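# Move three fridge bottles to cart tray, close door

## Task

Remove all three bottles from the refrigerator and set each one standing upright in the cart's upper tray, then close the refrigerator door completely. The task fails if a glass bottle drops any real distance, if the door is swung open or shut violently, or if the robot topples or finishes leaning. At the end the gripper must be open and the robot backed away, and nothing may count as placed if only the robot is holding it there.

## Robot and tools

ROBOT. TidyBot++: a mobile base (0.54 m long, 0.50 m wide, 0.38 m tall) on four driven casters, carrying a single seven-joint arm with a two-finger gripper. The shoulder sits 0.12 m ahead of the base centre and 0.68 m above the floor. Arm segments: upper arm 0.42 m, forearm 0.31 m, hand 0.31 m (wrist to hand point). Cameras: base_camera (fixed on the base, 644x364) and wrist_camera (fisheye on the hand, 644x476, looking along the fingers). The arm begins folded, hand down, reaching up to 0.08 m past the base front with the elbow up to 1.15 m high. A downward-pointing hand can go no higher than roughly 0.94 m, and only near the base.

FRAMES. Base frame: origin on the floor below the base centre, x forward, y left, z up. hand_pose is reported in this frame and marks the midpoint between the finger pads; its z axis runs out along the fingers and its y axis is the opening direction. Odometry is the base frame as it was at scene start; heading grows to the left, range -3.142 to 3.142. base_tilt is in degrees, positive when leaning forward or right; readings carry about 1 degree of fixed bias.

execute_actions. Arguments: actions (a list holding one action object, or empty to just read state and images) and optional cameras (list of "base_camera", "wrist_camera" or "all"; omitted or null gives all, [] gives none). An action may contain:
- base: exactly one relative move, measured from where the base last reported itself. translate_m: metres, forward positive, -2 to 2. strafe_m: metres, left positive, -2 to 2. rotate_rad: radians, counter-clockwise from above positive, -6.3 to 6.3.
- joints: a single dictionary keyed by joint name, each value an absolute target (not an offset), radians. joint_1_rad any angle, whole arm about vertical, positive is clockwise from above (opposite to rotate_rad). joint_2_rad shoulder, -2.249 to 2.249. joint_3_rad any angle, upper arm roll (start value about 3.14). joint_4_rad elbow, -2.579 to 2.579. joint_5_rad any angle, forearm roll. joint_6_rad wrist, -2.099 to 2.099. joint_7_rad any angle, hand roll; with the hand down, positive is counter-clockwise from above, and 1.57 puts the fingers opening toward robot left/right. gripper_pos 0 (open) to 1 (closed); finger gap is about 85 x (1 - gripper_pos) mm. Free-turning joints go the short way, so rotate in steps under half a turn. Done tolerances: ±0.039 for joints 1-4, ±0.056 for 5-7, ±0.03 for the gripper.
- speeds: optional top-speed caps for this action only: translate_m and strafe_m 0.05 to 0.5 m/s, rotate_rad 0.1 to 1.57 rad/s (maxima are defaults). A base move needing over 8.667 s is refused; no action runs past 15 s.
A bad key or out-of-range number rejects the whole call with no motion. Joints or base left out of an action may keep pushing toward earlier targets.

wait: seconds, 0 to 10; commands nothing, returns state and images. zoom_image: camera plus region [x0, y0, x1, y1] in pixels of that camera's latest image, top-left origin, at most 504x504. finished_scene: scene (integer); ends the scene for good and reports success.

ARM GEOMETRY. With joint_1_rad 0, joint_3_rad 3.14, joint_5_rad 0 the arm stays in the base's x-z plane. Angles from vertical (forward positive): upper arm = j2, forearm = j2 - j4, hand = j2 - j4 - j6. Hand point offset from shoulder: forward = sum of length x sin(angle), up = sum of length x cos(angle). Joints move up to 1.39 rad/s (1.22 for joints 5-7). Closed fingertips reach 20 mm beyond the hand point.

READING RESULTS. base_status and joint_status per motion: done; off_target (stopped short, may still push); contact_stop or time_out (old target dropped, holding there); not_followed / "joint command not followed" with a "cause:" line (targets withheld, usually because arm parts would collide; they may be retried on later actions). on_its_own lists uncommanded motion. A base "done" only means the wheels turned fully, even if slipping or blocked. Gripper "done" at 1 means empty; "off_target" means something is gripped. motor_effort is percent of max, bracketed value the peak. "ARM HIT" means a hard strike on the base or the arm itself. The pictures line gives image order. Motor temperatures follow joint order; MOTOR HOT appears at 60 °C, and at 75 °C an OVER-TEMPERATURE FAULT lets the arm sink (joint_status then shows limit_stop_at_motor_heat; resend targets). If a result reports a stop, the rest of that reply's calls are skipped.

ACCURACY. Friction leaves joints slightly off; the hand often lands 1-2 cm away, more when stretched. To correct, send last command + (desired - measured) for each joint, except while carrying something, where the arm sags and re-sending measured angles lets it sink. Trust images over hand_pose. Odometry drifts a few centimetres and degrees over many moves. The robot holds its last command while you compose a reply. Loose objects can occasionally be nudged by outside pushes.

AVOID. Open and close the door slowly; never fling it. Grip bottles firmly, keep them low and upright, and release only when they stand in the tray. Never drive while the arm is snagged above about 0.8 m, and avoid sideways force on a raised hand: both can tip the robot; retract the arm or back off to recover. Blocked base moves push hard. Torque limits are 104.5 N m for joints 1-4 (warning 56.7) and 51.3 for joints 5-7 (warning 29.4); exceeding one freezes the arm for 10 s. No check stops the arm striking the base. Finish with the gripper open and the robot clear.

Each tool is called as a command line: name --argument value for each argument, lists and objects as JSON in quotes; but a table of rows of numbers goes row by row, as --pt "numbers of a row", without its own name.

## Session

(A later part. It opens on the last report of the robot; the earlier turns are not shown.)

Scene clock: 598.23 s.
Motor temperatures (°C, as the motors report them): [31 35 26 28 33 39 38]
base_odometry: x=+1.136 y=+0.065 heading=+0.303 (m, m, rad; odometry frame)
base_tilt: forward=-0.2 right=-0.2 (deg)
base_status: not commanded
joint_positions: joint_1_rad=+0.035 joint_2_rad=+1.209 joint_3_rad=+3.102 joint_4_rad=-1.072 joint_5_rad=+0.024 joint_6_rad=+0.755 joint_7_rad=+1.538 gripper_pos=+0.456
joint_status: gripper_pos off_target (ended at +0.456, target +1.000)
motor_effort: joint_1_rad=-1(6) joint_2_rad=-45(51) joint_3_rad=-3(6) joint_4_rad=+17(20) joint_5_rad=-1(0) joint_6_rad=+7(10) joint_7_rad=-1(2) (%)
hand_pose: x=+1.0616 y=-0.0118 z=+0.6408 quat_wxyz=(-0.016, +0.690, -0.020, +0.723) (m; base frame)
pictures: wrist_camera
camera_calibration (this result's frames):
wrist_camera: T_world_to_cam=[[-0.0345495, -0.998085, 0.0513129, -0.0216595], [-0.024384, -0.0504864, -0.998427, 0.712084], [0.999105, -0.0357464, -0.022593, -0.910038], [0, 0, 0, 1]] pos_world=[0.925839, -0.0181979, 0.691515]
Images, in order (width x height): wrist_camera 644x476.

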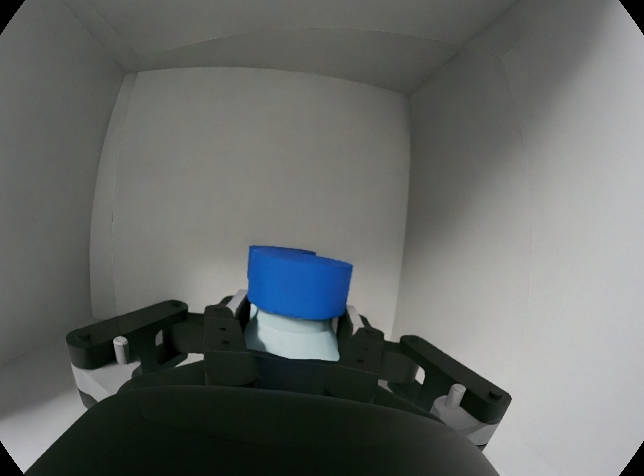

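execute_actions --actions '[{"joints":{"joint_2_rad":1.13,"joint_6_rad":0.68}}]' --cameras '[]'

execute_actions --actions '[{"base":{"translate_m":-0.55},"speeds":{"translate_m":0.25}}]'

Scene clock: 607.17 s.
Motor temperatures (°C, as the motors report them): [31 36 26 28 33 39 38]
base_odometry: x=+1.136 y=+0.065 heading=+0.303 (m, m, rad; odometry frame)
base_tilt: forward=-0.3 right=-0.2 (deg)
base_status: not commanded
joint_positions: joint_1_rad=+0.035 joint_2_rad=+1.171 joint_3_rad=+3.102 joint_4_rad=-1.072 joint_5_rad=+0.024 joint_6_rad=+0.686 joint_7_rad=+1.538 gripper_pos=+0.456
joint_status: joint_2_rad off_target (ended at +1.171, target +1.130); the others done
motor_effort: joint_1_rad=+0(2) joint_2_rad=-55(55) joint_3_rad=-3(3) joint_4_rad=+23(23) joint_5_rad=+0(0) joint_6_rad=+12(12) joint_7_rad=+0(1) (%)
hand_pose: x=+1.0635 y=-0.0115 z=+0.6552 quat_wxyz=(-0.016, +0.702, -0.019, +0.712) (m; base frame)
pictures: none
No camera images: the call's "cameras" was empty. Leave "cameras" out to get every camera's image.

Scene clock: 610.27 s.
Motor temperatures (°C, as the motors report them): [31 36 26 28 33 39 38]
base_odometry: x=+0.612 y=-0.099 heading=+0.303 (m, m, rad; odometry frame)
base_tilt: forward=-0.3 right=-0.2 (deg)
base_status: done
joint_positions: joint_1_rad=+0.034 joint_2_rad=+1.170 joint_3_rad=+3.102 joint_4_rad=-1.072 joint_5_rad=+0.024 joint_6_rad=+0.685 joint_7_rad=+1.538 gripper_pos=+0.456
joint_status: not commanded
motor_effort: joint_1_rad=-1(4) joint_2_rad=-54(56) joint_3_rad=-3(4) joint_4_rad=+23(24) joint_5_rad=-1(1) joint_6_rad=+12(12) joint_7_rad=+0(0) (%)
hand_pose: x=+1.0636 y=-0.0108 z=+0.6561 quat_wxyz=(-0.016, +0.702, -0.019, +0.712) (m; base frame)
pictures: base_camera, wrist_camera
camera_calibration (this result's frames):
wrist_camera: T_world_to_cam=[[-0.0309827, -0.998095, 0.0533577, -0.0265158], [-0.0549224, -0.0516027, -0.997156, 0.759077], [0.99801, -0.0338251, -0.053219, -0.890383], [0, 0, 0, 1]] pos_world=[0.929479, -0.0174122, 0.710948]
Images, in order (width x height): base_camera 644x364, wrist_camera 644x476.

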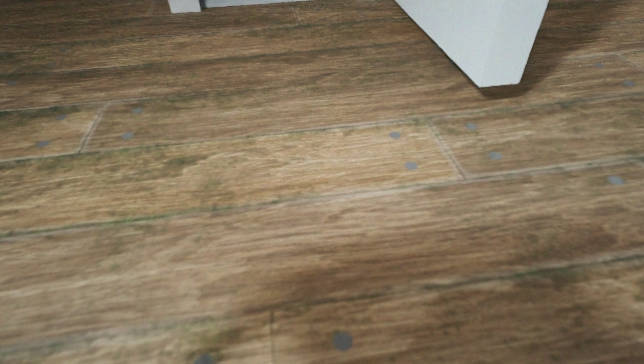

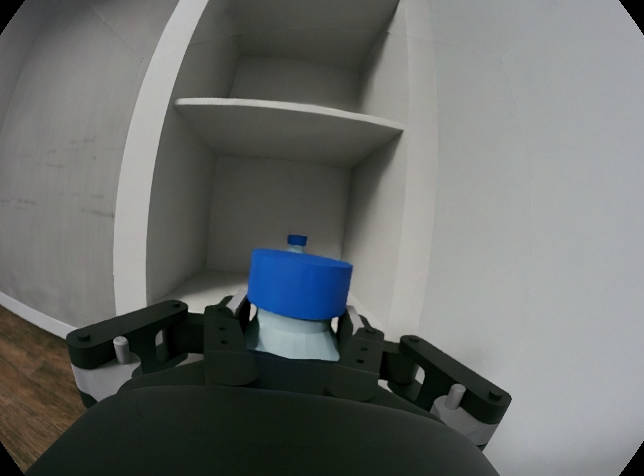

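execute_actions --actions '[{"joints":{"joint_1_rad":0.0,"joint_2_rad":-0.36,"joint_4_rad":-2.53,"joint_6_rad":0.6}}]' --cameras '[]'

execute_actions --actions '[{"base":{"rotate_rad":-2.2},"speeds":{"rotate_rad":0.8}}]' --cameras '[]'

execute_actions --actions '[{"base":{"strafe_m":-0.515}}]'

Scene clock: 625.03 s.
Motor temperatures (°C, as the motors report them): [31 37 26 28 33 39 38]
base_odometry: x=+0.612 y=-0.099 heading=+0.303 (m, m, rad; odometry frame)
base_tilt: forward=-0.3 right=-0.2 (deg)
base_status: not commanded
joint_positions: joint_1_rad=+0.028 joint_2_rad=-0.342 joint_3_rad=+3.102 joint_4_rad=-2.529 joint_5_rad=+0.024 joint_6_rad=+0.608 joint_7_rad=+1.538 gripper_pos=+0.456
joint_status: all done
motor_effort: joint_1_rad=-1(1) joint_2_rad=-9(57) joint_3_rad=+0(3) joint_4_rad=+24(24) joint_5_rad=-1(2) joint_6_rad=+12(13) joint_7_rad=+0(0) (%)
hand_pose: x=+0.5452 y=+0.0126 z=+0.8939 quat_wxyz=(-0.008, +0.710, +0.008, +0.704) (m; base frame)
pictures: none
No camera images: the call's "cameras" was empty. Leave "cameras" out to get every camera's image.

Scene clock: 628.63 s.
Motor temperatures (°C, as the motors report them): [31 37 26 28 33 39 38]
base_odometry: x=+0.611 y=-0.099 heading=-1.896 (m, m, rad; odometry frame)
base_tilt: forward=-0.3 right=-0.2 (deg)
base_status: done
joint_positions: joint_1_rad=+0.021 joint_2_rad=-0.342 joint_3_rad=+3.102 joint_4_rad=-2.529 joint_5_rad=+0.024 joint_6_rad=+0.608 joint_7_rad=+1.538 gripper_pos=+0.456
joint_status: not commanded
motor_effort: joint_1_rad=-1(2) joint_2_rad=-9(9) joint_3_rad=+0(2) joint_4_rad=+24(24) joint_5_rad=-2(2) joint_6_rad=+12(12) joint_7_rad=+0(1) (%)
hand_pose: x=+0.5451 y=+0.0154 z=+0.8938 quat_wxyz=(-0.010, +0.710, +0.011, +0.704) (m; base frame)
pictures: none
No camera images: the call's "cameras" was empty. Leave "cameras" out to get every camera's image.

Scene clock: 631.03 s.
Motor temperatures (°C, as the motors report them): [31 36 26 28 33 39 38]
base_odometry: x=+0.124 y=+0.066 heading=-1.897 (m, m, rad; odometry frame)
base_tilt: forward=-0.3 right=-0.2 (deg)
base_status: done
joint_positions: joint_1_rad=+0.021 joint_2_rad=-0.342 joint_3_rad=+3.102 joint_4_rad=-2.529 joint_5_rad=+0.024 joint_6_rad=+0.608 joint_7_rad=+1.538 gripper_pos=+0.456
joint_status: not commanded
motor_effort: joint_1_rad=-1(1) joint_2_rad=-9(9) joint_3_rad=+0(2) joint_4_rad=+24(24) joint_5_rad=-1(3) joint_6_rad=+12(12) joint_7_rad=+0(0) (%)
hand_pose: x=+0.5451 y=+0.0156 z=+0.8938 quat_wxyz=(-0.011, +0.710, +0.011, +0.704) (m; base frame)
pictures: base_camera, wrist_camera
camera_calibration (this result's frames):
wrist_camera: T_world_to_cam=[[0.00520735, -0.994514, 0.104471, -0.0943124], [-0.0749258, -0.104567, -0.991691, 0.975853], [0.997176, -0.00266351, -0.0750593, -0.339908], [0, 0, 0, 1]] pos_world=[0.412555, 0.00734165, 0.952084]
Images, in order (width x height): base_camera 644x364, wrist_camera 644x476.

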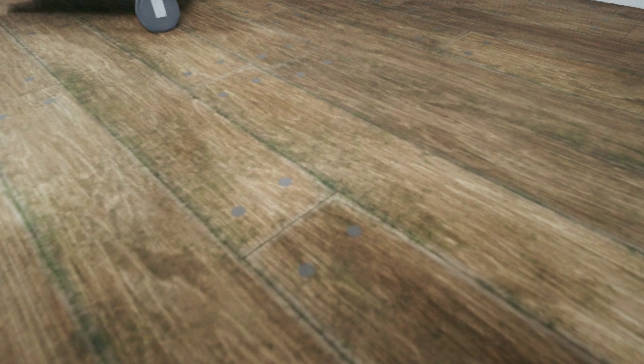

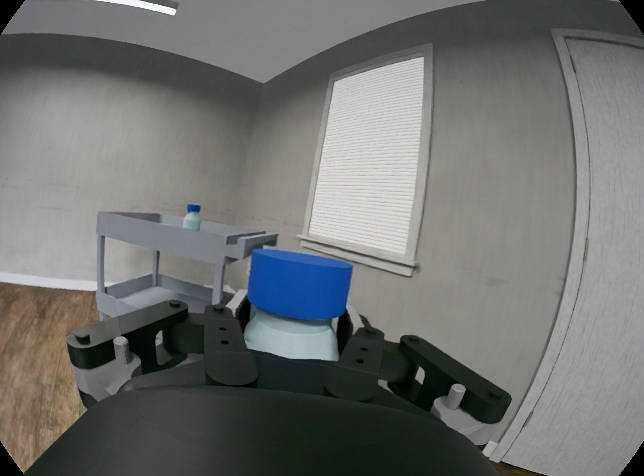

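execute_actions --actions '[{"base":{"translate_m":0.668}}]'

Scene clock: 639.37 s.
Motor temperatures (°C, as the motors report them): [31 36 26 28 33 39 38]
base_odometry: x=-0.091 y=-0.567 heading=-1.897 (m, m, rad; odometry frame)
base_tilt: forward=-0.3 right=-0.1 (deg)
base_status: done
joint_positions: joint_1_rad=+0.021 joint_2_rad=-0.343 joint_3_rad=+3.102 joint_4_rad=-2.529 joint_5_rad=+0.024 joint_6_rad=+0.607 joint_7_rad=+1.538 gripper_pos=+0.456
joint_status: not commanded
motor_effort: joint_1_rad=+0(0) joint_2_rad=-9(11) joint_3_rad=+0(0) joint_4_rad=+24(25) joint_5_rad=-1(2) joint_6_rad=+12(12) joint_7_rad=+0(1) (%)
hand_pose: x=+0.5448 y=+0.0156 z=+0.8934 quat_wxyz=(-0.010, +0.710, +0.011, +0.704) (m; base frame)
pictures: base_camera, wrist_camera
camera_calibration (this result's frames):
wrist_camera: T_world_to_cam=[[0.00526655, -0.994509, 0.104518, -0.0943583], [-0.0758552, -0.104616, -0.991616, 0.975883], [0.997105, -0.00270588, -0.0759897, -0.338804], [0, 0, 0, 1]] pos_world=[0.412346, 0.00733614, 0.951817]
Images, in order (width x height): base_camera 644x364, wrist_camera 644x476.

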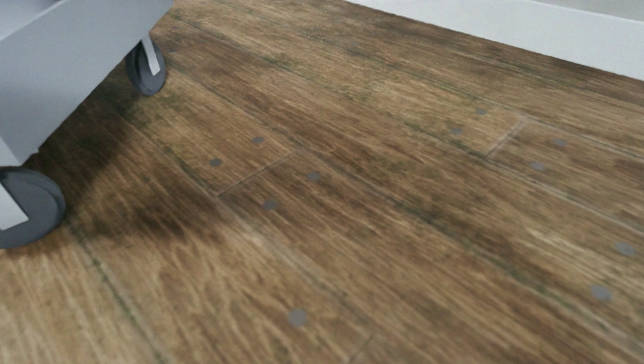

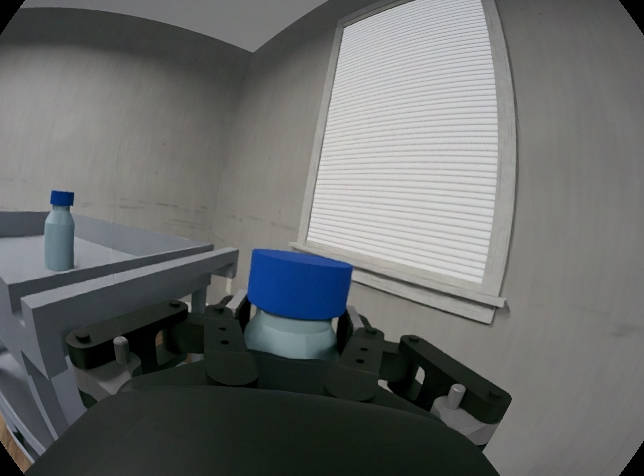

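execute_actions --actions '[{"joints":{"joint_2_rad":0.2,"joint_4_rad":-1.4,"joint_6_rad":0.06},"base":{"translate_m":0.17}}]' --cameras '[]'

execute_actions --actions '[{"joints":{"joint_1_rad":-0.62}}]' --cameras '["wrist_camera"]'

Scene clock: 669.03 s.
Motor temperatures (°C, as the motors report them): [31 35 26 28 33 39 38]
base_odometry: x=-0.146 y=-0.728 heading=-1.897 (m, m, rad; odometry frame)
base_tilt: forward=-0.3 right=-0.2 (deg)
base_status: done
joint_positions: joint_1_rad=+0.021 joint_2_rad=+0.218 joint_3_rad=+3.102 joint_4_rad=-1.450 joint_5_rad=+0.024 joint_6_rad=+0.069 joint_7_rad=+1.538 gripper_pos=+0.456
joint_status: joint_4_rad off_target (ended at -1.450, target -1.400); the others done
motor_effort: joint_1_rad=-1(1) joint_2_rad=-32(33) joint_3_rad=-1(1) joint_4_rad=+27(28) joint_5_rad=-1(2) joint_6_rad=+12(12) joint_7_rad=+1(1) (%)
hand_pose: x=+0.8333 y=+0.0117 z=+1.0536 quat_wxyz=(-0.013, +0.717, +0.001, +0.697) (m; base frame)
pictures: none
No camera images: the call's "cameras" was empty. Leave "cameras" out to get every camera's image.

Scene clock: 670.90 s.
Motor temperatures (°C, as the motors report them): [31 35 26 28 33 39 38]
base_odometry: x=-0.146 y=-0.728 heading=-1.897 (m, m, rad; odometry frame)
base_tilt: forward=-0.2 right=-0.2 (deg)
base_status: not commanded
joint_positions: joint_1_rad=-0.603 joint_2_rad=+0.218 joint_3_rad=+3.099 joint_4_rad=-1.450 joint_5_rad=+0.024 joint_6_rad=+0.069 joint_7_rad=+1.538 gripper_pos=+0.456
joint_status: all done
motor_effort: joint_1_rad=-1(3) joint_2_rad=-32(33) joint_3_rad=-2(3) joint_4_rad=+27(27) joint_5_rad=-2(1) joint_6_rad=+12(12) joint_7_rad=+0(0) (%)
hand_pose: x=+0.6909 y=+0.4281 z=+1.0537 quat_wxyz=(-0.227, +0.682, +0.222, +0.659) (m; base frame)
pictures: wrist_camera
camera_calibration (this result's frames):
wrist_camera: T_world_to_cam=[[0.581259, -0.809063, 0.0869223, -0.160457], [-0.0270538, -0.125977, -0.991664, 1.16452], [0.813269, 0.574062, -0.0951132, -0.570852], [0, 0, 0, 1]] pos_world=[0.589028, 0.344587, 1.11447]
Images, in order (width x height): wrist_camera 644x476.

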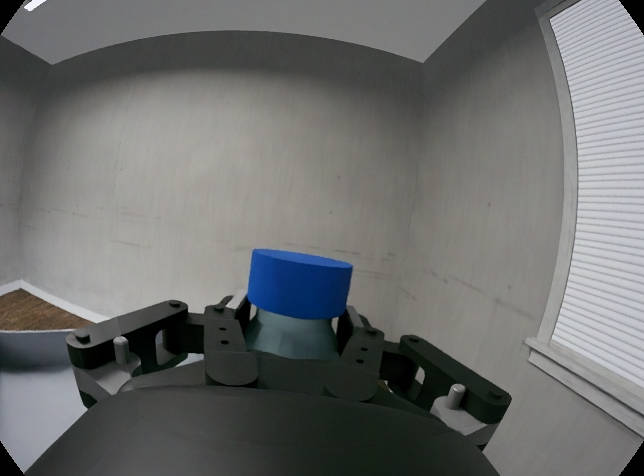

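execute_actions --actions '[{"base":{"translate_m":-0.22}}]' --cameras '[]'

execute_actions --actions '[{"joints":{"joint_1_rad":-0.95}}]' --cameras '["wrist_camera"]'

Scene clock: 681.13 s.
Motor temperatures (°C, as the motors report them): [31 35 26 28 33 39 38]
base_odometry: x=-0.075 y=-0.519 heading=-1.897 (m, m, rad; odometry frame)
base_tilt: forward=-0.3 right=-0.2 (deg)
base_status: done
joint_positions: joint_1_rad=-0.607 joint_2_rad=+0.220 joint_3_rad=+3.099 joint_4_rad=-1.446 joint_5_rad=+0.024 joint_6_rad=+0.066 joint_7_rad=+1.538 gripper_pos=+0.456
joint_status: not commanded
motor_effort: joint_1_rad=+0(5) joint_2_rad=-32(35) joint_3_rad=-2(5) joint_4_rad=+27(28) joint_5_rad=-1(1) joint_6_rad=+12(12) joint_7_rad=+1(0) (%)
hand_pose: x=+0.6902 y=+0.4310 z=+1.0532 quat_wxyz=(-0.228, +0.682, +0.223, +0.658) (m; base frame)
pictures: none
No camera images: the call's "cameras" was empty. Leave "cameras" out to get every camera's image.

Scene clock: 682.57 s.
Motor temperatures (°C, as the motors report them): [31 35 26 28 33 39 38]
base_odometry: x=-0.075 y=-0.519 heading=-1.897 (m, m, rad; odometry frame)
base_tilt: forward=-0.3 right=-0.2 (deg)
base_status: not commanded
joint_positions: joint_1_rad=-0.942 joint_2_rad=+0.220 joint_3_rad=+3.097 joint_4_rad=-1.446 joint_5_rad=+0.024 joint_6_rad=+0.066 joint_7_rad=+1.538 gripper_pos=+0.456
joint_status: all done
motor_effort: joint_1_rad=-1(3) joint_2_rad=-32(33) joint_3_rad=-2(3) joint_4_rad=+27(27) joint_5_rad=-1(1) joint_6_rad=+12(12) joint_7_rad=+0(1) (%)
hand_pose: x=+0.5158 y=+0.5954 z=+1.0532 quat_wxyz=(-0.336, +0.635, +0.334, +0.610) (m; base frame)
pictures: wrist_camera
camera_calibration (this result's frames):
wrist_camera: T_world_to_cam=[[0.818332, -0.56823, 0.0862998, -0.188297], [0.0149581, -0.129046, -0.991526, 1.16042], [0.574552, 0.812688, -0.0971026, -0.541433], [0, 0, 0, 1]] pos_world=[0.447812, 0.482768, 1.11426]
Images, in order (width x height): wrist_camera 644x476.

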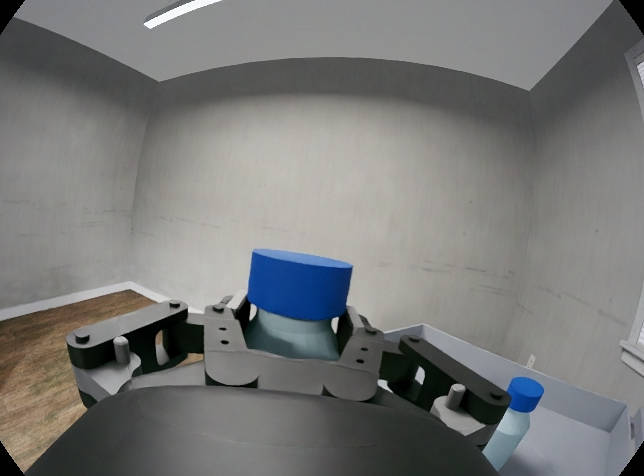

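execute_actions --actions '[{"joints":{"joint_6_rad":-0.5}}]' --cameras '["wrist_camera"]'

Scene clock: 690.07 s.
Motor temperatures (°C, as the motors report them): [31 35 26 28 33 39 38]
base_odometry: x=-0.075 y=-0.519 heading=-1.897 (m, m, rad; odometry frame)
base_tilt: forward=-0.3 right=-0.2 (deg)
base_status: not commanded
joint_positions: joint_1_rad=-0.942 joint_2_rad=+0.224 joint_3_rad=+3.097 joint_4_rad=-1.435 joint_5_rad=+0.024 joint_6_rad=-0.514 joint_7_rad=+1.538 gripper_pos=+0.456
joint_status: all done
motor_effort: joint_1_rad=-1(1) joint_2_rad=-31(33) joint_3_rad=-1(2) joint_4_rad=+26(29) joint_5_rad=-2(1) joint_6_rad=+9(12) joint_7_rad=+1(1) (%)
hand_pose: x=+0.4888 y=+0.5499 z=+0.8888 quat_wxyz=(-0.222, +0.784, +0.410, +0.410) (m; base frame)
pictures: wrist_camera
camera_calibration (this result's frames):
wrist_camera: T_world_to_cam=[[0.841756, -0.532705, 0.0875931, -0.209984], [-0.274495, -0.562039, -0.780233, 1.18369], [0.464865, 0.632722, -0.619325, 0.111807], [0, 0, 0, 1]] pos_world=[0.449699, 0.48268, 1.0112]
Images, in order (width x height): wrist_camera 644x476.

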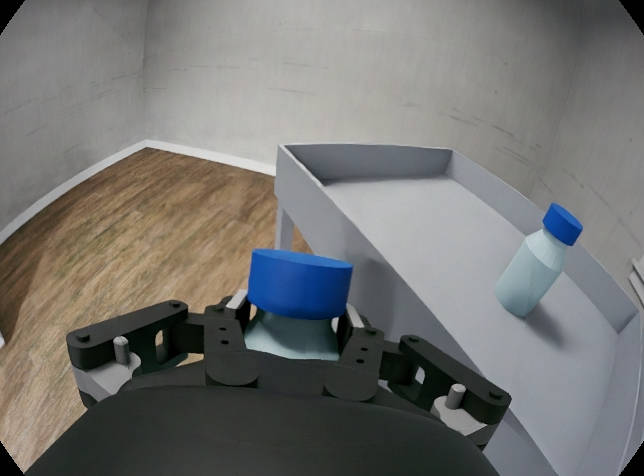

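execute_actions --actions '[{"joints":{"joint_6_rad":0.06}}]' --cameras '[]'

execute_actions --actions '[{"joints":{"joint_1_rad":-0.64}}]' --cameras '[]'

execute_actions --actions '[{"joints":{"joint_2_rad":0.27,"joint_4_rad":-1.65,"joint_6_rad":0.38}}]' --cameras '["wrist_camera"]'

Scene clock: 725.73 s.
Motor temperatures (°C, as the motors report them): [31 35 26 29 33 39 38]
base_odometry: x=-0.075 y=-0.519 heading=-1.897 (m, m, rad; odometry frame)
base_tilt: forward=-0.3 right=-0.2 (deg)
base_status: not commanded
joint_positions: joint_1_rad=-0.942 joint_2_rad=+0.221 joint_3_rad=+3.097 joint_4_rad=-1.432 joint_5_rad=+0.024 joint_6_rad=+0.031 joint_7_rad=+1.538 gripper_pos=+0.456
joint_status: all done
motor_effort: joint_1_rad=-1(1) joint_2_rad=-32(34) joint_3_rad=-1(2) joint_4_rad=+27(29) joint_5_rad=-1(1) joint_6_rad=+12(12) joint_7_rad=+0(0) (%)
hand_pose: x=+0.5162 y=+0.5956 z=+1.0505 quat_wxyz=(-0.332, +0.642, +0.338, +0.604) (m; base frame)
pictures: none
No camera images: the call's "cameras" was empty. Leave "cameras" out to get every camera's image.

Scene clock: 727.13 s.
Motor temperatures (°C, as the motors report them): [31 35 26 29 33 39 38]
base_odometry: x=-0.075 y=-0.519 heading=-1.897 (m, m, rad; odometry frame)
base_tilt: forward=-0.3 right=-0.1 (deg)
base_status: not commanded
joint_positions: joint_1_rad=-0.646 joint_2_rad=+0.221 joint_3_rad=+3.102 joint_4_rad=-1.432 joint_5_rad=+0.024 joint_6_rad=+0.031 joint_7_rad=+1.538 gripper_pos=+0.456
joint_status: all done
motor_effort: joint_1_rad=+0(3) joint_2_rad=-32(32) joint_3_rad=-1(4) joint_4_rad=+27(27) joint_5_rad=-1(1) joint_6_rad=+12(12) joint_7_rad=+0(0) (%)
hand_pose: x=+0.6747 y=+0.4516 z=+1.0504 quat_wxyz=(-0.237, +0.685, +0.238, +0.647) (m; base frame)
pictures: none
No camera images: the call's "cameras" was empty. Leave "cameras" out to get every camera's image.

Scene clock: 728.67 s.
Motor temperatures (°C, as the motors report them): [31 35 26 29 33 39 38]
base_odometry: x=-0.075 y=-0.519 heading=-1.897 (m, m, rad; odometry frame)
base_tilt: forward=-0.4 right=-0.2 (deg)
base_status: not commanded
joint_positions: joint_1_rad=-0.646 joint_2_rad=+0.297 joint_3_rad=+3.102 joint_4_rad=-1.657 joint_5_rad=+0.024 joint_6_rad=+0.325 joint_7_rad=+1.538 gripper_pos=+0.456
joint_status: all done
motor_effort: joint_1_rad=+0(1) joint_2_rad=-34(37) joint_3_rad=-1(2) joint_4_rad=+26(28) joint_5_rad=-2(1) joint_6_rad=+12(13) joint_7_rad=+0(0) (%)
hand_pose: x=+0.6805 y=+0.4586 z=+0.9481 quat_wxyz=(-0.240, +0.687, +0.239, +0.643) (m; base frame)
pictures: wrist_camera
camera_calibration (this result's frames):
wrist_camera: T_world_to_cam=[[0.619696, -0.780379, 0.083577, -0.156746], [-0.0476175, -0.143677, -0.988478, 1.0825], [0.783396, 0.608576, -0.126196, -0.556037], [0, 0, 0, 1]] pos_world=[0.584278, 0.3716, 1.01296]
Images, in order (width x height): wrist_camera 644x476.

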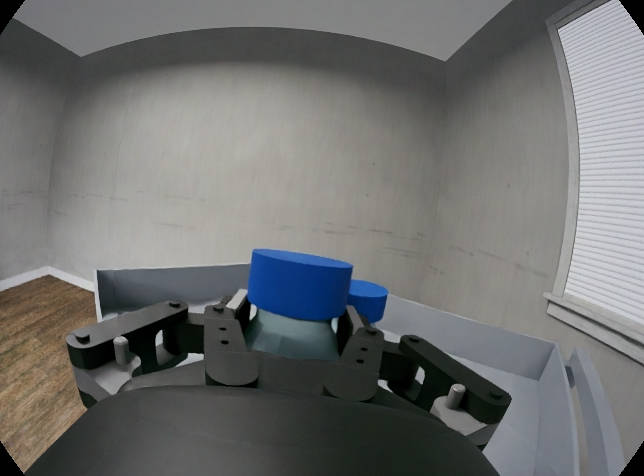

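execute_actions --actions '[{"joints":{"joint_2_rad":0.30,"joint_4_rad":-1.73,"joint_6_rad":0.54}}]' --cameras '["wrist_camera"]'

Scene clock: 738.10 s.
Motor temperatures (°C, as the motors report them): [31 35 26 29 33 39 38]
base_odometry: x=-0.075 y=-0.519 heading=-1.897 (m, m, rad; odometry frame)
base_tilt: forward=-0.3 right=-0.2 (deg)
base_status: not commanded
joint_positions: joint_1_rad=-0.646 joint_2_rad=+0.318 joint_3_rad=+3.102 joint_4_rad=-1.729 joint_5_rad=+0.024 joint_6_rad=+0.488 joint_7_rad=+1.538 gripper_pos=+0.456
joint_status: all done
motor_effort: joint_1_rad=-1(1) joint_2_rad=-34(35) joint_3_rad=-1(1) joint_4_rad=+25(26) joint_5_rad=-1(2) joint_6_rad=+12(12) joint_7_rad=+1(0) (%)
hand_pose: x=+0.6775 y=+0.4571 z=+0.9412 quat_wxyz=(-0.250, +0.664, +0.232, +0.666) (m; base frame)
pictures: wrist_camera
camera_calibration (this result's frames):
wrist_camera: T_world_to_cam=[[0.617253, -0.782671, 0.0801599, -0.149474], [0.00575375, -0.0973921, -0.995229, 1.02439], [0.786744, 0.614769, -0.0556123, -0.625167], [0, 0, 0, 1]] pos_world=[0.578215, 0.367112, 0.996723]
Images, in order (width x height): wrist_camera 644x476.

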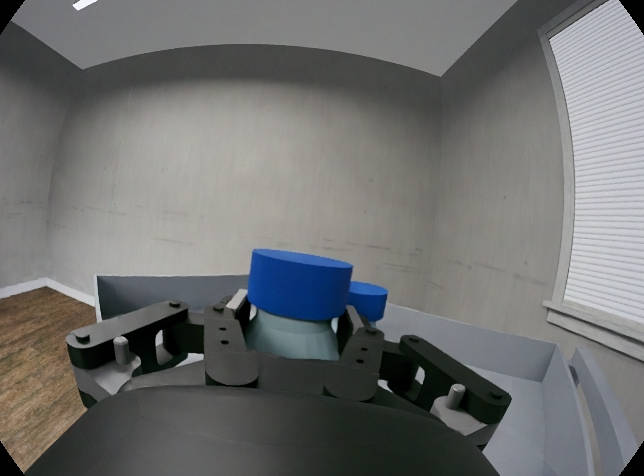

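Level at 0.941. Lower more.

execute_actions --actions '[{"joints":{"joint_2_rad":0.34,"joint_4_rad":-1.78,"joint_6_rad":0.63}}]' --cameras '["wrist_camera"]'

Scene clock: 744.00 s.
Motor temperatures (°C, as the motors report them): [31 35 26 29 33 39 38]
base_odometry: x=-0.075 y=-0.519 heading=-1.897 (m, m, rad; odometry frame)
base_tilt: forward=-0.3 right=-0.2 (deg)
base_status: not commanded
joint_positions: joint_1_rad=-0.646 joint_2_rad=+0.363 joint_3_rad=+3.102 joint_4_rad=-1.779 joint_5_rad=+0.024 joint_6_rad=+0.578 joint_7_rad=+1.538 gripper_pos=+0.456
joint_status: all done
motor_effort: joint_1_rad=-1(0) joint_2_rad=-35(37) joint_3_rad=-2(2) joint_4_rad=+24(26) joint_5_rad=-1(1) joint_6_rad=+12(12) joint_7_rad=+0(1) (%)
hand_pose: x=+0.6796 y=+0.4591 z=+0.9082 quat_wxyz=(-0.251, +0.665, +0.232, +0.664) (m; base frame)
pictures: wrist_camera
camera_calibration (this result's frames):
wrist_camera: T_world_to_cam=[[0.618675, -0.781817, 0.0774843, -0.145519], [0.00127705, -0.097624, -0.995223, 0.994872], [0.785646, 0.615818, -0.0593991, -0.626149], [0, 0, 0, 1]] pos_world=[0.58069, 0.368947, 0.964201]
Images, in order (width x height): wrist_camera 644x476.

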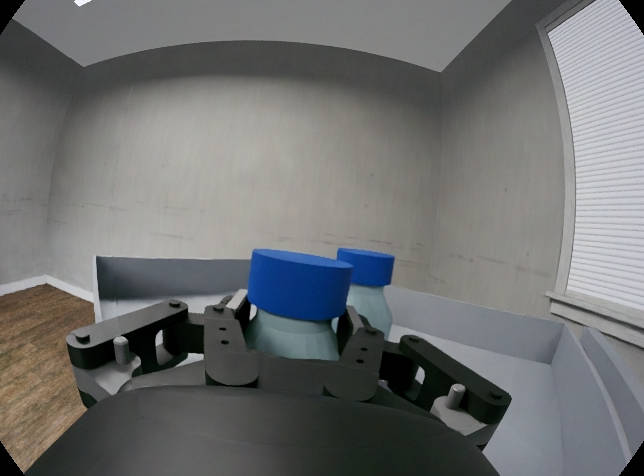

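execute_actions --actions '[{"joints":{"joint_2_rad":0.37,"joint_4_rad":-1.82,"joint_6_rad":0.70}}]' --cameras '["wrist_camera"]'

Scene clock: 751.60 s.
Motor temperatures (°C, as the motors report them): [31 35 26 29 33 39 38]
base_odometry: x=-0.075 y=-0.519 heading=-1.897 (m, m, rad; odometry frame)
base_tilt: forward=-0.3 right=-0.2 (deg)
base_status: not commanded
joint_positions: joint_1_rad=-0.646 joint_2_rad=+0.371 joint_3_rad=+3.102 joint_4_rad=-1.803 joint_5_rad=+0.024 joint_6_rad=+0.657 joint_7_rad=+1.538 gripper_pos=+0.456
joint_status: all done
motor_effort: joint_1_rad=+0(0) joint_2_rad=-32(34) joint_3_rad=-2(2) joint_4_rad=+22(24) joint_5_rad=-1(1) joint_6_rad=+11(12) joint_7_rad=+1(0) (%)
hand_pose: x=+0.6772 y=+0.4575 z=+0.9129 quat_wxyz=(-0.257, +0.649, +0.226, +0.679) (m; base frame)
pictures: wrist_camera
camera_calibration (this result's frames):
wrist_camera: T_world_to_cam=[[0.616626, -0.783632, 0.0754486, -0.141584], [0.0363049, -0.0674301, -0.997063, 0.963545], [0.786419, 0.617554, -0.0131295, -0.666534], [0, 0, 0, 1]] pos_world=[0.576498, 0.365643, 0.962646]
Images, in order (width x height): wrist_camera 644x476.

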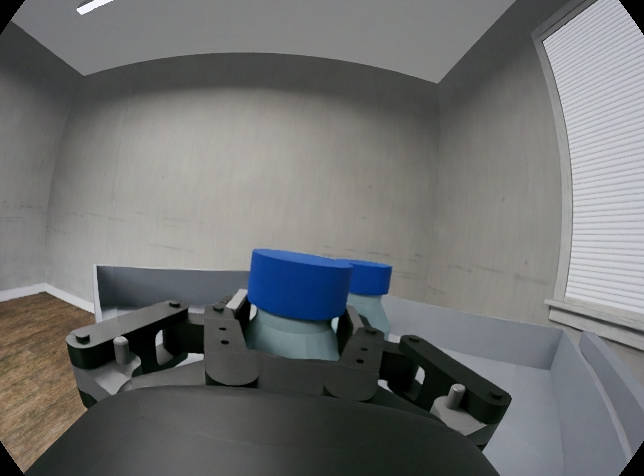

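execute_actions --actions '[{"joints":{"gripper_pos":0.0}}]' --cameras '["wrist_camera"]'

Scene clock: 757.07 s.
Motor temperatures (°C, as the motors report them): [31 35 26 29 33 39 38]
base_odometry: x=-0.075 y=-0.519 heading=-1.897 (m, m, rad; odometry frame)
base_tilt: forward=-0.3 right=-0.2 (deg)
base_status: not commanded
joint_positions: joint_1_rad=-0.646 joint_2_rad=+0.371 joint_3_rad=+3.102 joint_4_rad=-1.803 joint_5_rad=+0.024 joint_6_rad=+0.668 joint_7_rad=+1.538 gripper_pos=+0.000
joint_status: all done
motor_effort: joint_1_rad=-1(0) joint_2_rad=-30(32) joint_3_rad=-1(2) joint_4_rad=+20(22) joint_5_rad=-1(1) joint_6_rad=+8(10) joint_7_rad=+0(1) (%)
hand_pose: x=+0.6770 y=+0.4574 z=+0.9163 quat_wxyz=(-0.258, +0.646, +0.225, +0.683) (m; base frame)
pictures: wrist_camera
camera_calibration (this result's frames):
wrist_camera: T_world_to_cam=[[0.616045, -0.784121, 0.0751199, -0.140909], [0.0446344, -0.0604634, -0.997172, 0.95819], [0.786445, 0.617656, -0.00224943, -0.676321], [0, 0, 0, 1]] pos_world=[0.575927, 0.365179, 0.964544]
Images, in order (width x height): wrist_camera 644x476.

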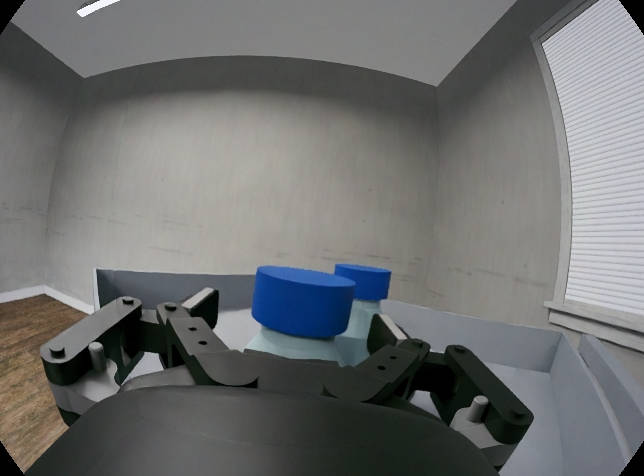

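Small drop only. Raise and check.

execute_actions --actions '[{"joints":{"joint_2_rad":0.2,"joint_4_rad":-1.6,"joint_6_rad":0.23}}]' --cameras '[]'

execute_actions --actions '[{"joints":{"joint_2_rad":0.0,"joint_4_rad":-1.7,"joint_6_rad":-0.5}}]' --cameras '["wrist_camera"]'

Scene clock: 767.17 s.
Motor temperatures (°C, as the motors report them): [31 35 26 28 33 39 38]
base_odometry: x=-0.075 y=-0.519 heading=-1.897 (m, m, rad; odometry frame)
base_tilt: forward=-0.3 right=-0.1 (deg)
base_status: not commanded
joint_positions: joint_1_rad=-0.646 joint_2_rad=+0.196 joint_3_rad=+3.102 joint_4_rad=-1.616 joint_5_rad=+0.024 joint_6_rad=+0.262 joint_7_rad=+1.538 gripper_pos=+0.000
joint_status: all done
motor_effort: joint_1_rad=+0(0) joint_2_rad=-27(31) joint_3_rad=-1(2) joint_4_rad=+23(23) joint_5_rad=-1(1) joint_6_rad=+9(10) joint_7_rad=+0(0) (%)
hand_pose: x=+0.6592 y=+0.4420 z=+1.0258 quat_wxyz=(-0.247, +0.660, +0.231, +0.670) (m; base frame)
pictures: none
No camera images: the call's "cameras" was empty. Leave "cameras" out to get every camera's image.

Scene clock: 768.40 s.
Motor temperatures (°C, as the motors report them): [31 34 26 28 33 39 38]
base_odometry: x=-0.075 y=-0.519 heading=-1.897 (m, m, rad; odometry frame)
base_tilt: forward=-0.3 right=-0.2 (deg)
base_status: not commanded
joint_positions: joint_1_rad=-0.646 joint_2_rad=+0.000 joint_3_rad=+3.102 joint_4_rad=-1.677 joint_5_rad=+0.024 joint_6_rad=-0.481 joint_7_rad=+1.538 gripper_pos=+0.000
joint_status: all done
motor_effort: joint_1_rad=-1(1) joint_2_rad=-20(28) joint_3_rad=-1(1) joint_4_rad=+22(23) joint_5_rad=-1(1) joint_6_rad=+7(8) joint_7_rad=+0(0) (%)
hand_pose: x=+0.5624 y=+0.3600 z=+0.8971 quat_wxyz=(-0.157, +0.833, +0.289, +0.446) (m; base frame)
pictures: wrist_camera
camera_calibration (this result's frames):
wrist_camera: T_world_to_cam=[[0.645807, -0.757222, 0.097718, -0.191932], [-0.414326, -0.455078, -0.788187, 1.15093], [0.641301, 0.468529, -0.607629, 0.152242], [0, 0, 0, 1]] pos_world=[0.503179, 0.307098, 1.01841]
Images, in order (width x height): wrist_camera 644x476.

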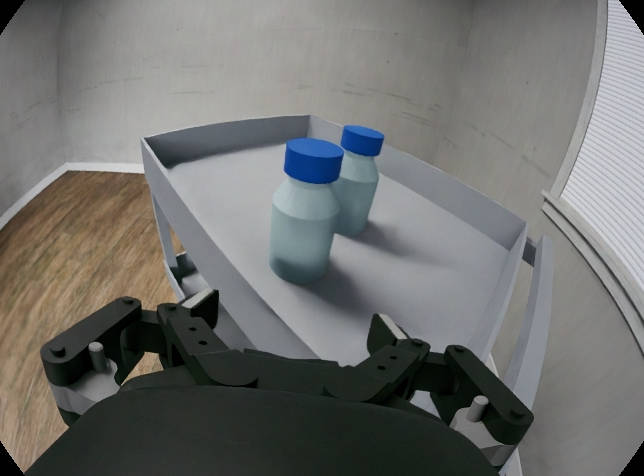

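execute_actions --actions '[{"joints":{"joint_1_rad":0.0,"joint_2_rad":-0.36,"joint_4_rad":-2.53,"joint_6_rad":0.6}}]' --cameras '[]'

execute_actions --actions '[{"base":{"rotate_rad":2.2}}]' --cameras '[]'

execute_actions --actions '[{"base":{"strafe_m":0.196}}]' --cameras '[]'

execute_actions --actions '[{"base":{"translate_m":1.08},"joints":{"joint_2_rad":1.2,"joint_4_rad":-1.06,"joint_6_rad":0.74}}]'

Scene clock: 784.07 s.
Motor temperatures (°C, as the motors report them): [31 34 26 28 33 39 38]
base_odometry: x=-0.075 y=-0.519 heading=-1.897 (m, m, rad; odometry frame)
base_tilt: forward=-0.4 right=-0.1 (deg)
base_status: not commanded
joint_positions: joint_1_rad=-0.025 joint_2_rad=-0.352 joint_3_rad=+3.102 joint_4_rad=-2.505 joint_5_rad=+0.024 joint_6_rad=+0.570 joint_7_rad=+1.538 gripper_pos=+0.000
joint_status: all done
motor_effort: joint_1_rad=+0(2) joint_2_rad=-6(19) joint_3_rad=+0(0) joint_4_rad=+20(22) joint_5_rad=-1(1) joint_6_rad=+8(9) joint_7_rad=+0(0) (%)
hand_pose: x=+0.5460 y=+0.0348 z=+0.8996 quat_wxyz=(-0.026, +0.711, +0.027, +0.702) (m; base frame)
pictures: none
No camera images: the call's "cameras" was empty. Leave "cameras" out to get every camera's image.

Scene clock: 786.80 s.
Motor temperatures (°C, as the motors report them): [31 34 26 28 33 39 38]
base_odometry: x=-0.075 y=-0.519 heading=+0.302 (m, m, rad; odometry frame)
base_tilt: forward=-0.3 right=-0.2 (deg)
base_status: done
joint_positions: joint_1_rad=-0.022 joint_2_rad=-0.352 joint_3_rad=+3.102 joint_4_rad=-2.505 joint_5_rad=+0.024 joint_6_rad=+0.570 joint_7_rad=+1.538 gripper_pos=+0.000
joint_status: not commanded
motor_effort: joint_1_rad=+0(2) joint_2_rad=-6(7) joint_3_rad=+0(1) joint_4_rad=+20(20) joint_5_rad=-1(2) joint_6_rad=+9(9) joint_7_rad=+0(0) (%)
hand_pose: x=+0.5461 y=+0.0335 z=+0.8996 quat_wxyz=(-0.025, +0.711, +0.026, +0.702) (m; base frame)
pictures: none
No camera images: the call's "cameras" was empty. Leave "cameras" out to get every camera's image.

Scene clock: 788.43 s.
Motor temperatures (°C, as the motors report them): [31 34 26 28 33 39 38]
base_odometry: x=-0.134 y=-0.332 heading=+0.303 (m, m, rad; odometry frame)
base_tilt: forward=-0.3 right=-0.1 (deg)
base_status: done
joint_positions: joint_1_rad=-0.022 joint_2_rad=-0.352 joint_3_rad=+3.102 joint_4_rad=-2.505 joint_5_rad=+0.024 joint_6_rad=+0.570 joint_7_rad=+1.538 gripper_pos=+0.000
joint_status: not commanded
motor_effort: joint_1_rad=-1(0) joint_2_rad=-6(6) joint_3_rad=-1(1) joint_4_rad=+20(20) joint_5_rad=-2(2) joint_6_rad=+9(9) joint_7_rad=+0(0) (%)
hand_pose: x=+0.5461 y=+0.0335 z=+0.8996 quat_wxyz=(-0.025, +0.711, +0.026, +0.702) (m; base frame)
pictures: none
No camera images: the call's "cameras" was empty. Leave "cameras" out to get every camera's image.

Scene clock: 791.97 s.
Motor temperatures (°C, as the motors report them): [31 34 26 28 33 39 38]
base_odometry: x=+0.897 y=-0.009 heading=+0.304 (m, m, rad; odometry frame)
base_tilt: forward=-0.3 right=-0.2 (deg)
base_status: done
joint_positions: joint_1_rad=-0.022 joint_2_rad=+1.201 joint_3_rad=+3.102 joint_4_rad=-1.084 joint_5_rad=+0.024 joint_6_rad=+0.708 joint_7_rad=+1.538 gripper_pos=+0.000
joint_status: all done
motor_effort: joint_1_rad=+0(1) joint_2_rad=-48(50) joint_3_rad=-2(2) joint_4_rad=+19(22) joint_5_rad=-1(1) joint_6_rad=+9(9) joint_7_rad=+0(0) (%)
hand_pose: x=+1.0590 y=+0.0421 z=+0.6272 quat_wxyz=(-0.036, +0.709, +0.000, +0.704) (m; base frame)
pictures: base_camera, wrist_camera
camera_calibration (this result's frames):
wrist_camera: T_world_to_cam=[[0.0260635, -0.998254, 0.0529978, -0.0324987], [-0.0722387, -0.054758, -0.995883, 0.750399], [0.997047, 0.0221277, -0.0735398, -0.874167], [0, 0, 0, 1]] pos_world=[0.92664, 0.0279916, 0.684745]
Images, in order (width x height): base_camera 644x364, wrist_camera 644x476.

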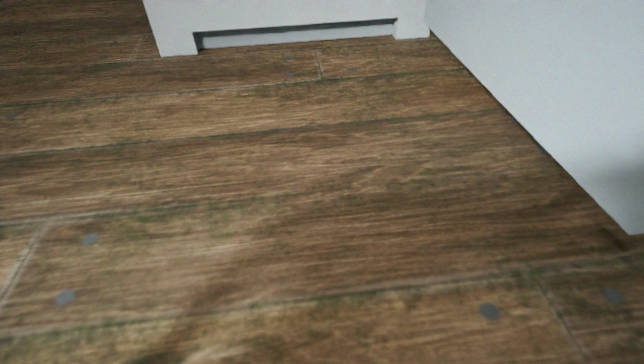

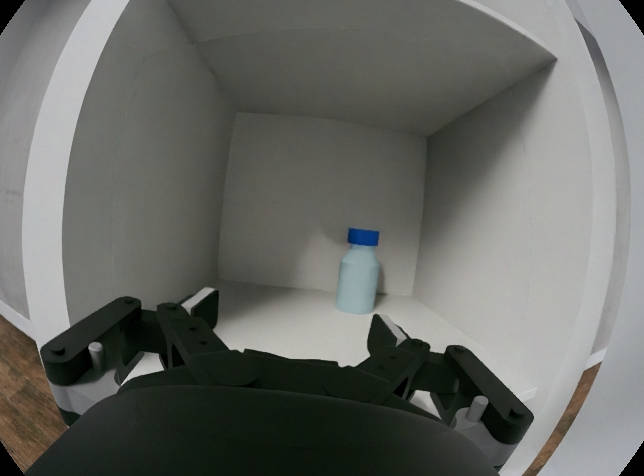

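execute_actions --actions '[{"joints":{"joint_1_rad":0.075},"base":{"translate_m":0.3},"speeds":{"translate_m":0.15}}]' --cameras '["wrist_camera"]'

Scene clock: 808.07 s.
Motor temperatures (°C, as the motors report them): [31 35 26 28 33 39 38]
base_odometry: x=+1.183 y=+0.081 heading=+0.304 (m, m, rad; odometry frame)
base_tilt: forward=-0.3 right=-0.2 (deg)
base_status: done
joint_positions: joint_1_rad=+0.069 joint_2_rad=+1.201 joint_3_rad=+3.102 joint_4_rad=-1.083 joint_5_rad=+0.024 joint_6_rad=+0.709 joint_7_rad=+1.538 gripper_pos=+0.000
joint_status: all done
motor_effort: joint_1_rad=-1(3) joint_2_rad=-48(50) joint_3_rad=-2(4) joint_4_rad=+19(20) joint_5_rad=-1(0) joint_6_rad=+8(9) joint_7_rad=+0(0) (%)
hand_pose: x=+1.0592 y=-0.0433 z=+0.6280 quat_wxyz=(-0.004, +0.708, -0.032, +0.706) (m; base frame)
pictures: wrist_camera
camera_calibration (this result's frames):
wrist_camera: T_world_to_cam=[[-0.0645934, -0.996505, 0.0529675, -0.0216183], [-0.0751154, -0.0480725, -0.996015, 0.749948], [0.995081, -0.0683147, -0.0717477, -0.875328], [0, 0, 0, 1]] pos_world=[0.925958, -0.0452887, 0.685302]
Images, in order (width x height): wrist_camera 644x476.

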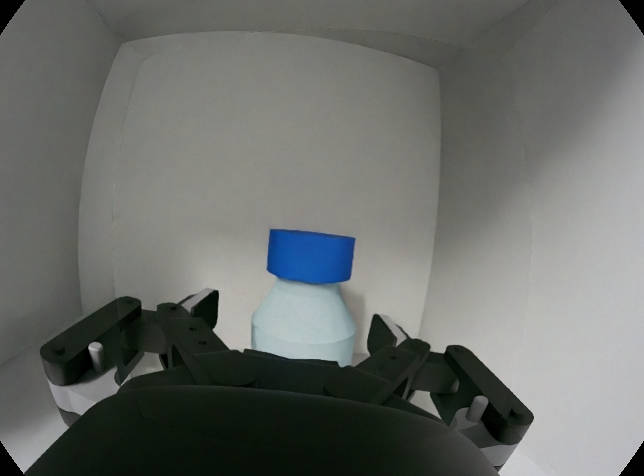

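execute_actions --actions '[{"base":{"translate_m":0.05},"speeds":{"translate_m":0.1}}]' --cameras '[]'

execute_actions --actions '[{"joints":{"gripper_pos":1.0}}]' --cameras '["wrist_camera"]'

Scene clock: 816.13 s.
Motor temperatures (°C, as the motors report them): [31 35 26 28 33 39 38]
base_odometry: x=+1.231 y=+0.096 heading=+0.305 (m, m, rad; odometry frame)
base_tilt: forward=-0.3 right=-0.2 (deg)
base_status: done
joint_positions: joint_1_rad=+0.071 joint_2_rad=+1.201 joint_3_rad=+3.102 joint_4_rad=-1.083 joint_5_rad=+0.024 joint_6_rad=+0.710 joint_7_rad=+1.538 gripper_pos=+0.000
joint_status: not commanded
motor_effort: joint_1_rad=-2(5) joint_2_rad=-49(50) joint_3_rad=-3(4) joint_4_rad=+19(20) joint_5_rad=-1(1) joint_6_rad=+9(9) joint_7_rad=+0(0) (%)
hand_pose: x=+1.0591 y=-0.0456 z=+0.6280 quat_wxyz=(-0.003, +0.707, -0.033, +0.706) (m; base frame)
pictures: none
No camera images: the call's "cameras" was empty. Leave "cameras" out to get every camera's image.

Scene clock: 817.23 s.
Motor temperatures (°C, as the motors report them): [31 35 26 28 33 39 38]
base_odometry: x=+1.231 y=+0.096 heading=+0.305 (m, m, rad; odometry frame)
base_tilt: forward=-0.3 right=-0.1 (deg)
base_status: not commanded
joint_positions: joint_1_rad=+0.074 joint_2_rad=+1.197 joint_3_rad=+3.102 joint_4_rad=-1.074 joint_5_rad=+0.023 joint_6_rad=+0.736 joint_7_rad=+1.538 gripper_pos=+0.448
joint_status: gripper_pos off_target (ended at +0.448, target +1.000)
motor_effort: joint_1_rad=-1(6) joint_2_rad=-46(50) joint_3_rad=-2(5) joint_4_rad=+18(21) joint_5_rad=-2(2) joint_6_rad=+7(11) joint_7_rad=+0(2) (%)
hand_pose: x=+1.0607 y=-0.0488 z=+0.6445 quat_wxyz=(-0.002, +0.693, -0.034, +0.720) (m; base frame)
pictures: wrist_camera
camera_calibration (this result's frames):
wrist_camera: T_world_to_cam=[[-0.07341, -0.995995, 0.0510464, -0.0172676], [-0.036236, -0.0484869, -0.998166, 0.726404], [0.996643, -0.0751251, -0.0325315, -0.903285], [0, 0, 0, 1]] pos_world=[0.925308, -0.0498368, 0.696568]
Images, in order (width x height): wrist_camera 644x476.

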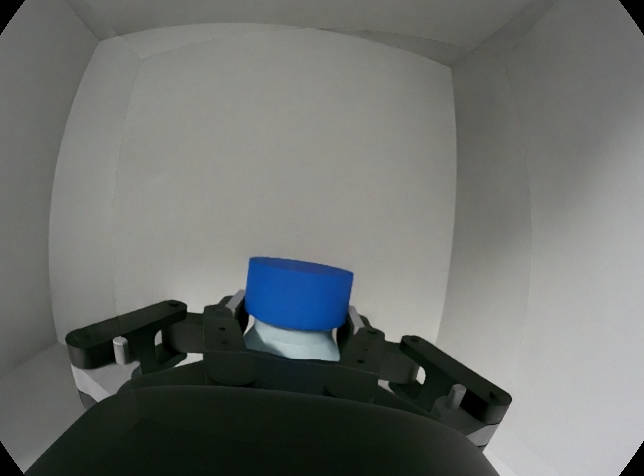

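Gripped. Lift and back out.

execute_actions --actions '[{"joints":{"joint_2_rad":1.12,"joint_6_rad":0.66}}]' --cameras '[]'

execute_actions --actions '[{"base":{"translate_m":-0.62},"speeds":{"translate_m":0.25}}]' --cameras '["wrist_camera"]'

Scene clock: 828.33 s.
Motor temperatures (°C, as the motors report them): [31 36 26 28 33 39 38]
base_odometry: x=+1.231 y=+0.096 heading=+0.305 (m, m, rad; odometry frame)
base_tilt: forward=-0.3 right=-0.2 (deg)
base_status: not commanded
joint_positions: joint_1_rad=+0.074 joint_2_rad=+1.165 joint_3_rad=+3.102 joint_4_rad=-1.074 joint_5_rad=+0.023 joint_6_rad=+0.663 joint_7_rad=+1.538 gripper_pos=+0.448
joint_status: joint_2_rad off_target (ended at +1.165, target +1.120); the others done
motor_effort: joint_1_rad=-1(2) joint_2_rad=-55(57) joint_3_rad=-3(3) joint_4_rad=+24(24) joint_5_rad=+0(1) joint_6_rad=+12(12) joint_7_rad=+0(1) (%)
hand_pose: x=+1.0621 y=-0.0485 z=+0.6524 quat_wxyz=(-0.002, +0.708, -0.034, +0.705) (m; base frame)
pictures: none
No camera images: the call's "cameras" was empty. Leave "cameras" out to get every camera's image.

Scene clock: 831.73 s.
Motor temperatures (°C, as the motors report them): [31 36 26 28 33 39 38]
base_odometry: x=+0.639 y=-0.090 heading=+0.306 (m, m, rad; odometry frame)
base_tilt: forward=-0.3 right=-0.1 (deg)
base_status: done
joint_positions: joint_1_rad=+0.074 joint_2_rad=+1.164 joint_3_rad=+3.102 joint_4_rad=-1.074 joint_5_rad=+0.023 joint_6_rad=+0.662 joint_7_rad=+1.538 gripper_pos=+0.448
joint_status: not commanded
motor_effort: joint_1_rad=-1(5) joint_2_rad=-54(57) joint_3_rad=-3(4) joint_4_rad=+23(25) joint_5_rad=-1(1) joint_6_rad=+12(13) joint_7_rad=+1(0) (%)
hand_pose: x=+1.0622 y=-0.0486 z=+0.6532 quat_wxyz=(-0.002, +0.708, -0.034, +0.706) (m; base frame)
pictures: wrist_camera
camera_calibration (this result's frames):
wrist_camera: T_world_to_cam=[[-0.0701002, -0.996125, 0.0531156, -0.0223002], [-0.0761393, -0.0477483, -0.995953, 0.776147], [0.99463, -0.0738607, -0.0724971, -0.876151], [0, 0, 0, 1]] pos_world=[0.928978, -0.0498673, 0.710673]
Images, in order (width x height): wrist_camera 644x476.

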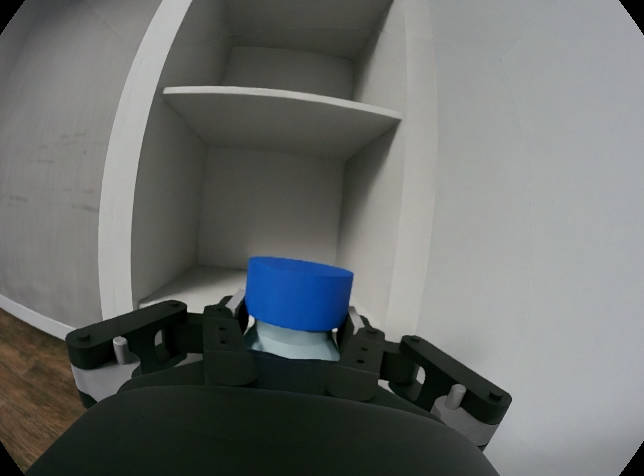

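execute_actions --actions '[{"joints":{"joint_1_rad":0.0,"joint_2_rad":-0.36,"joint_4_rad":-2.53,"joint_6_rad":0.6}}]' --cameras '[]'

execute_actions --actions '[{"base":{"rotate_rad":-2.203},"speeds":{"rotate_rad":0.8}}]' --cameras '[]'

execute_actions --actions '[{"base":{"strafe_m":-0.54}}]' --cameras '[]'

execute_actions --actions '[{"base":{"translate_m":0.635}}]'

Scene clock: 845.03 s.
Motor temperatures (°C, as the motors report them): [31 37 26 28 33 39 38]
base_odometry: x=+0.639 y=-0.090 heading=+0.305 (m, m, rad; odometry frame)
base_tilt: forward=-0.4 right=-0.2 (deg)
base_status: not commanded
joint_positions: joint_1_rad=+0.028 joint_2_rad=-0.341 joint_3_rad=+3.102 joint_4_rad=-2.532 joint_5_rad=+0.023 joint_6_rad=+0.605 joint_7_rad=+1.538 gripper_pos=+0.448
joint_status: all done
motor_effort: joint_1_rad=+0(0) joint_2_rad=-9(56) joint_3_rad=+0(3) joint_4_rad=+24(25) joint_5_rad=-2(2) joint_6_rad=+12(13) joint_7_rad=+0(1) (%)
hand_pose: x=+0.5450 y=+0.0122 z=+0.8905 quat_wxyz=(-0.008, +0.713, +0.008, +0.701) (m; base frame)
pictures: none
No camera images: the call's "cameras" was empty. Leave "cameras" out to get every camera's image.

Scene clock: 848.63 s.
Motor temperatures (°C, as the motors report them): [31 37 26 28 33 39 38]
base_odometry: x=+0.639 y=-0.090 heading=-1.897 (m, m, rad; odometry frame)
base_tilt: forward=-0.3 right=-0.2 (deg)
base_status: done
joint_positions: joint_1_rad=+0.021 joint_2_rad=-0.341 joint_3_rad=+3.102 joint_4_rad=-2.532 joint_5_rad=+0.023 joint_6_rad=+0.605 joint_7_rad=+1.538 gripper_pos=+0.448
joint_status: not commanded
motor_effort: joint_1_rad=-1(1) joint_2_rad=-9(9) joint_3_rad=+0(2) joint_4_rad=+24(24) joint_5_rad=-2(2) joint_6_rad=+12(13) joint_7_rad=+0(0) (%)
hand_pose: x=+0.5449 y=+0.0151 z=+0.8904 quat_wxyz=(-0.010, +0.713, +0.010, +0.701) (m; base frame)
pictures: none
No camera images: the call's "cameras" was empty. Leave "cameras" out to get every camera's image.

Scene clock: 851.07 s.
Motor temperatures (°C, as the motors report them): [31 37 26 28 33 39 38]
base_odometry: x=+0.128 y=+0.084 heading=-1.898 (m, m, rad; odometry frame)
base_tilt: forward=-0.3 right=-0.2 (deg)
base_status: done
joint_positions: joint_1_rad=+0.020 joint_2_rad=-0.341 joint_3_rad=+3.102 joint_4_rad=-2.532 joint_5_rad=+0.023 joint_6_rad=+0.605 joint_7_rad=+1.538 gripper_pos=+0.448
joint_status: not commanded
motor_effort: joint_1_rad=-1(1) joint_2_rad=-9(10) joint_3_rad=+0(2) joint_4_rad=+24(24) joint_5_rad=-2(3) joint_6_rad=+13(13) joint_7_rad=+0(0) (%)
hand_pose: x=+0.5449 y=+0.0153 z=+0.8904 quat_wxyz=(-0.011, +0.713, +0.010, +0.701) (m; base frame)
pictures: none
No camera images: the call's "cameras" was empty. Leave "cameras" out to get every camera's image.

Scene clock: 853.70 s.
Motor temperatures (°C, as the motors report them): [31 36 26 28 33 39 38]
base_odometry: x=-0.077 y=-0.518 heading=-1.898 (m, m, rad; odometry frame)
base_tilt: forward=-0.3 right=-0.2 (deg)
base_status: done
joint_positions: joint_1_rad=+0.020 joint_2_rad=-0.342 joint_3_rad=+3.102 joint_4_rad=-2.532 joint_5_rad=+0.023 joint_6_rad=+0.604 joint_7_rad=+1.538 gripper_pos=+0.448
joint_status: not commanded
motor_effort: joint_1_rad=-1(0) joint_2_rad=-10(11) joint_3_rad=+0(1) joint_4_rad=+24(25) joint_5_rad=-2(1) joint_6_rad=+12(13) joint_7_rad=+0(1) (%)
hand_pose: x=+0.5445 y=+0.0153 z=+0.8901 quat_wxyz=(-0.011, +0.713, +0.010, +0.701) (m; base frame)
pictures: base_camera, wrist_camera
camera_calibration (this result's frames):
wrist_camera: T_world_to_cam=[[0.00519661, -0.99462, 0.10346, -0.0933222], [-0.0833859, -0.103532, -0.991125, 0.97623], [0.996504, -0.00347658, -0.0834753, -0.331738], [0, 0, 0, 1]] pos_world=[0.412467, 0.00709722, 0.949529]
Images, in order (width x height): base_camera 644x364, wrist_camera 644x476.

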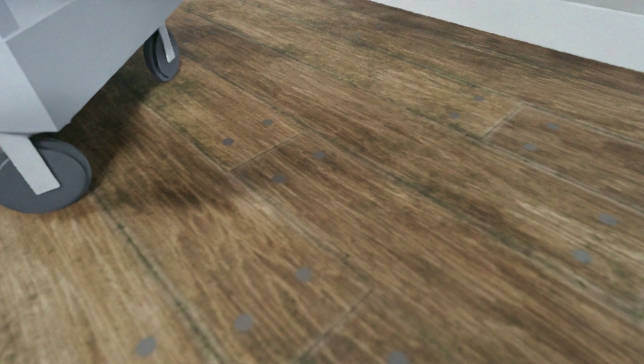

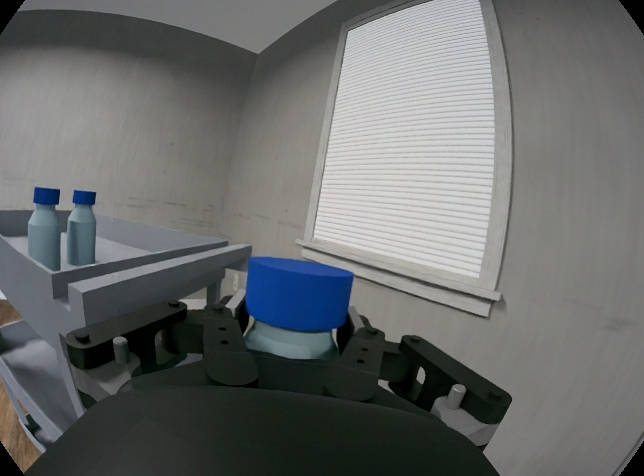

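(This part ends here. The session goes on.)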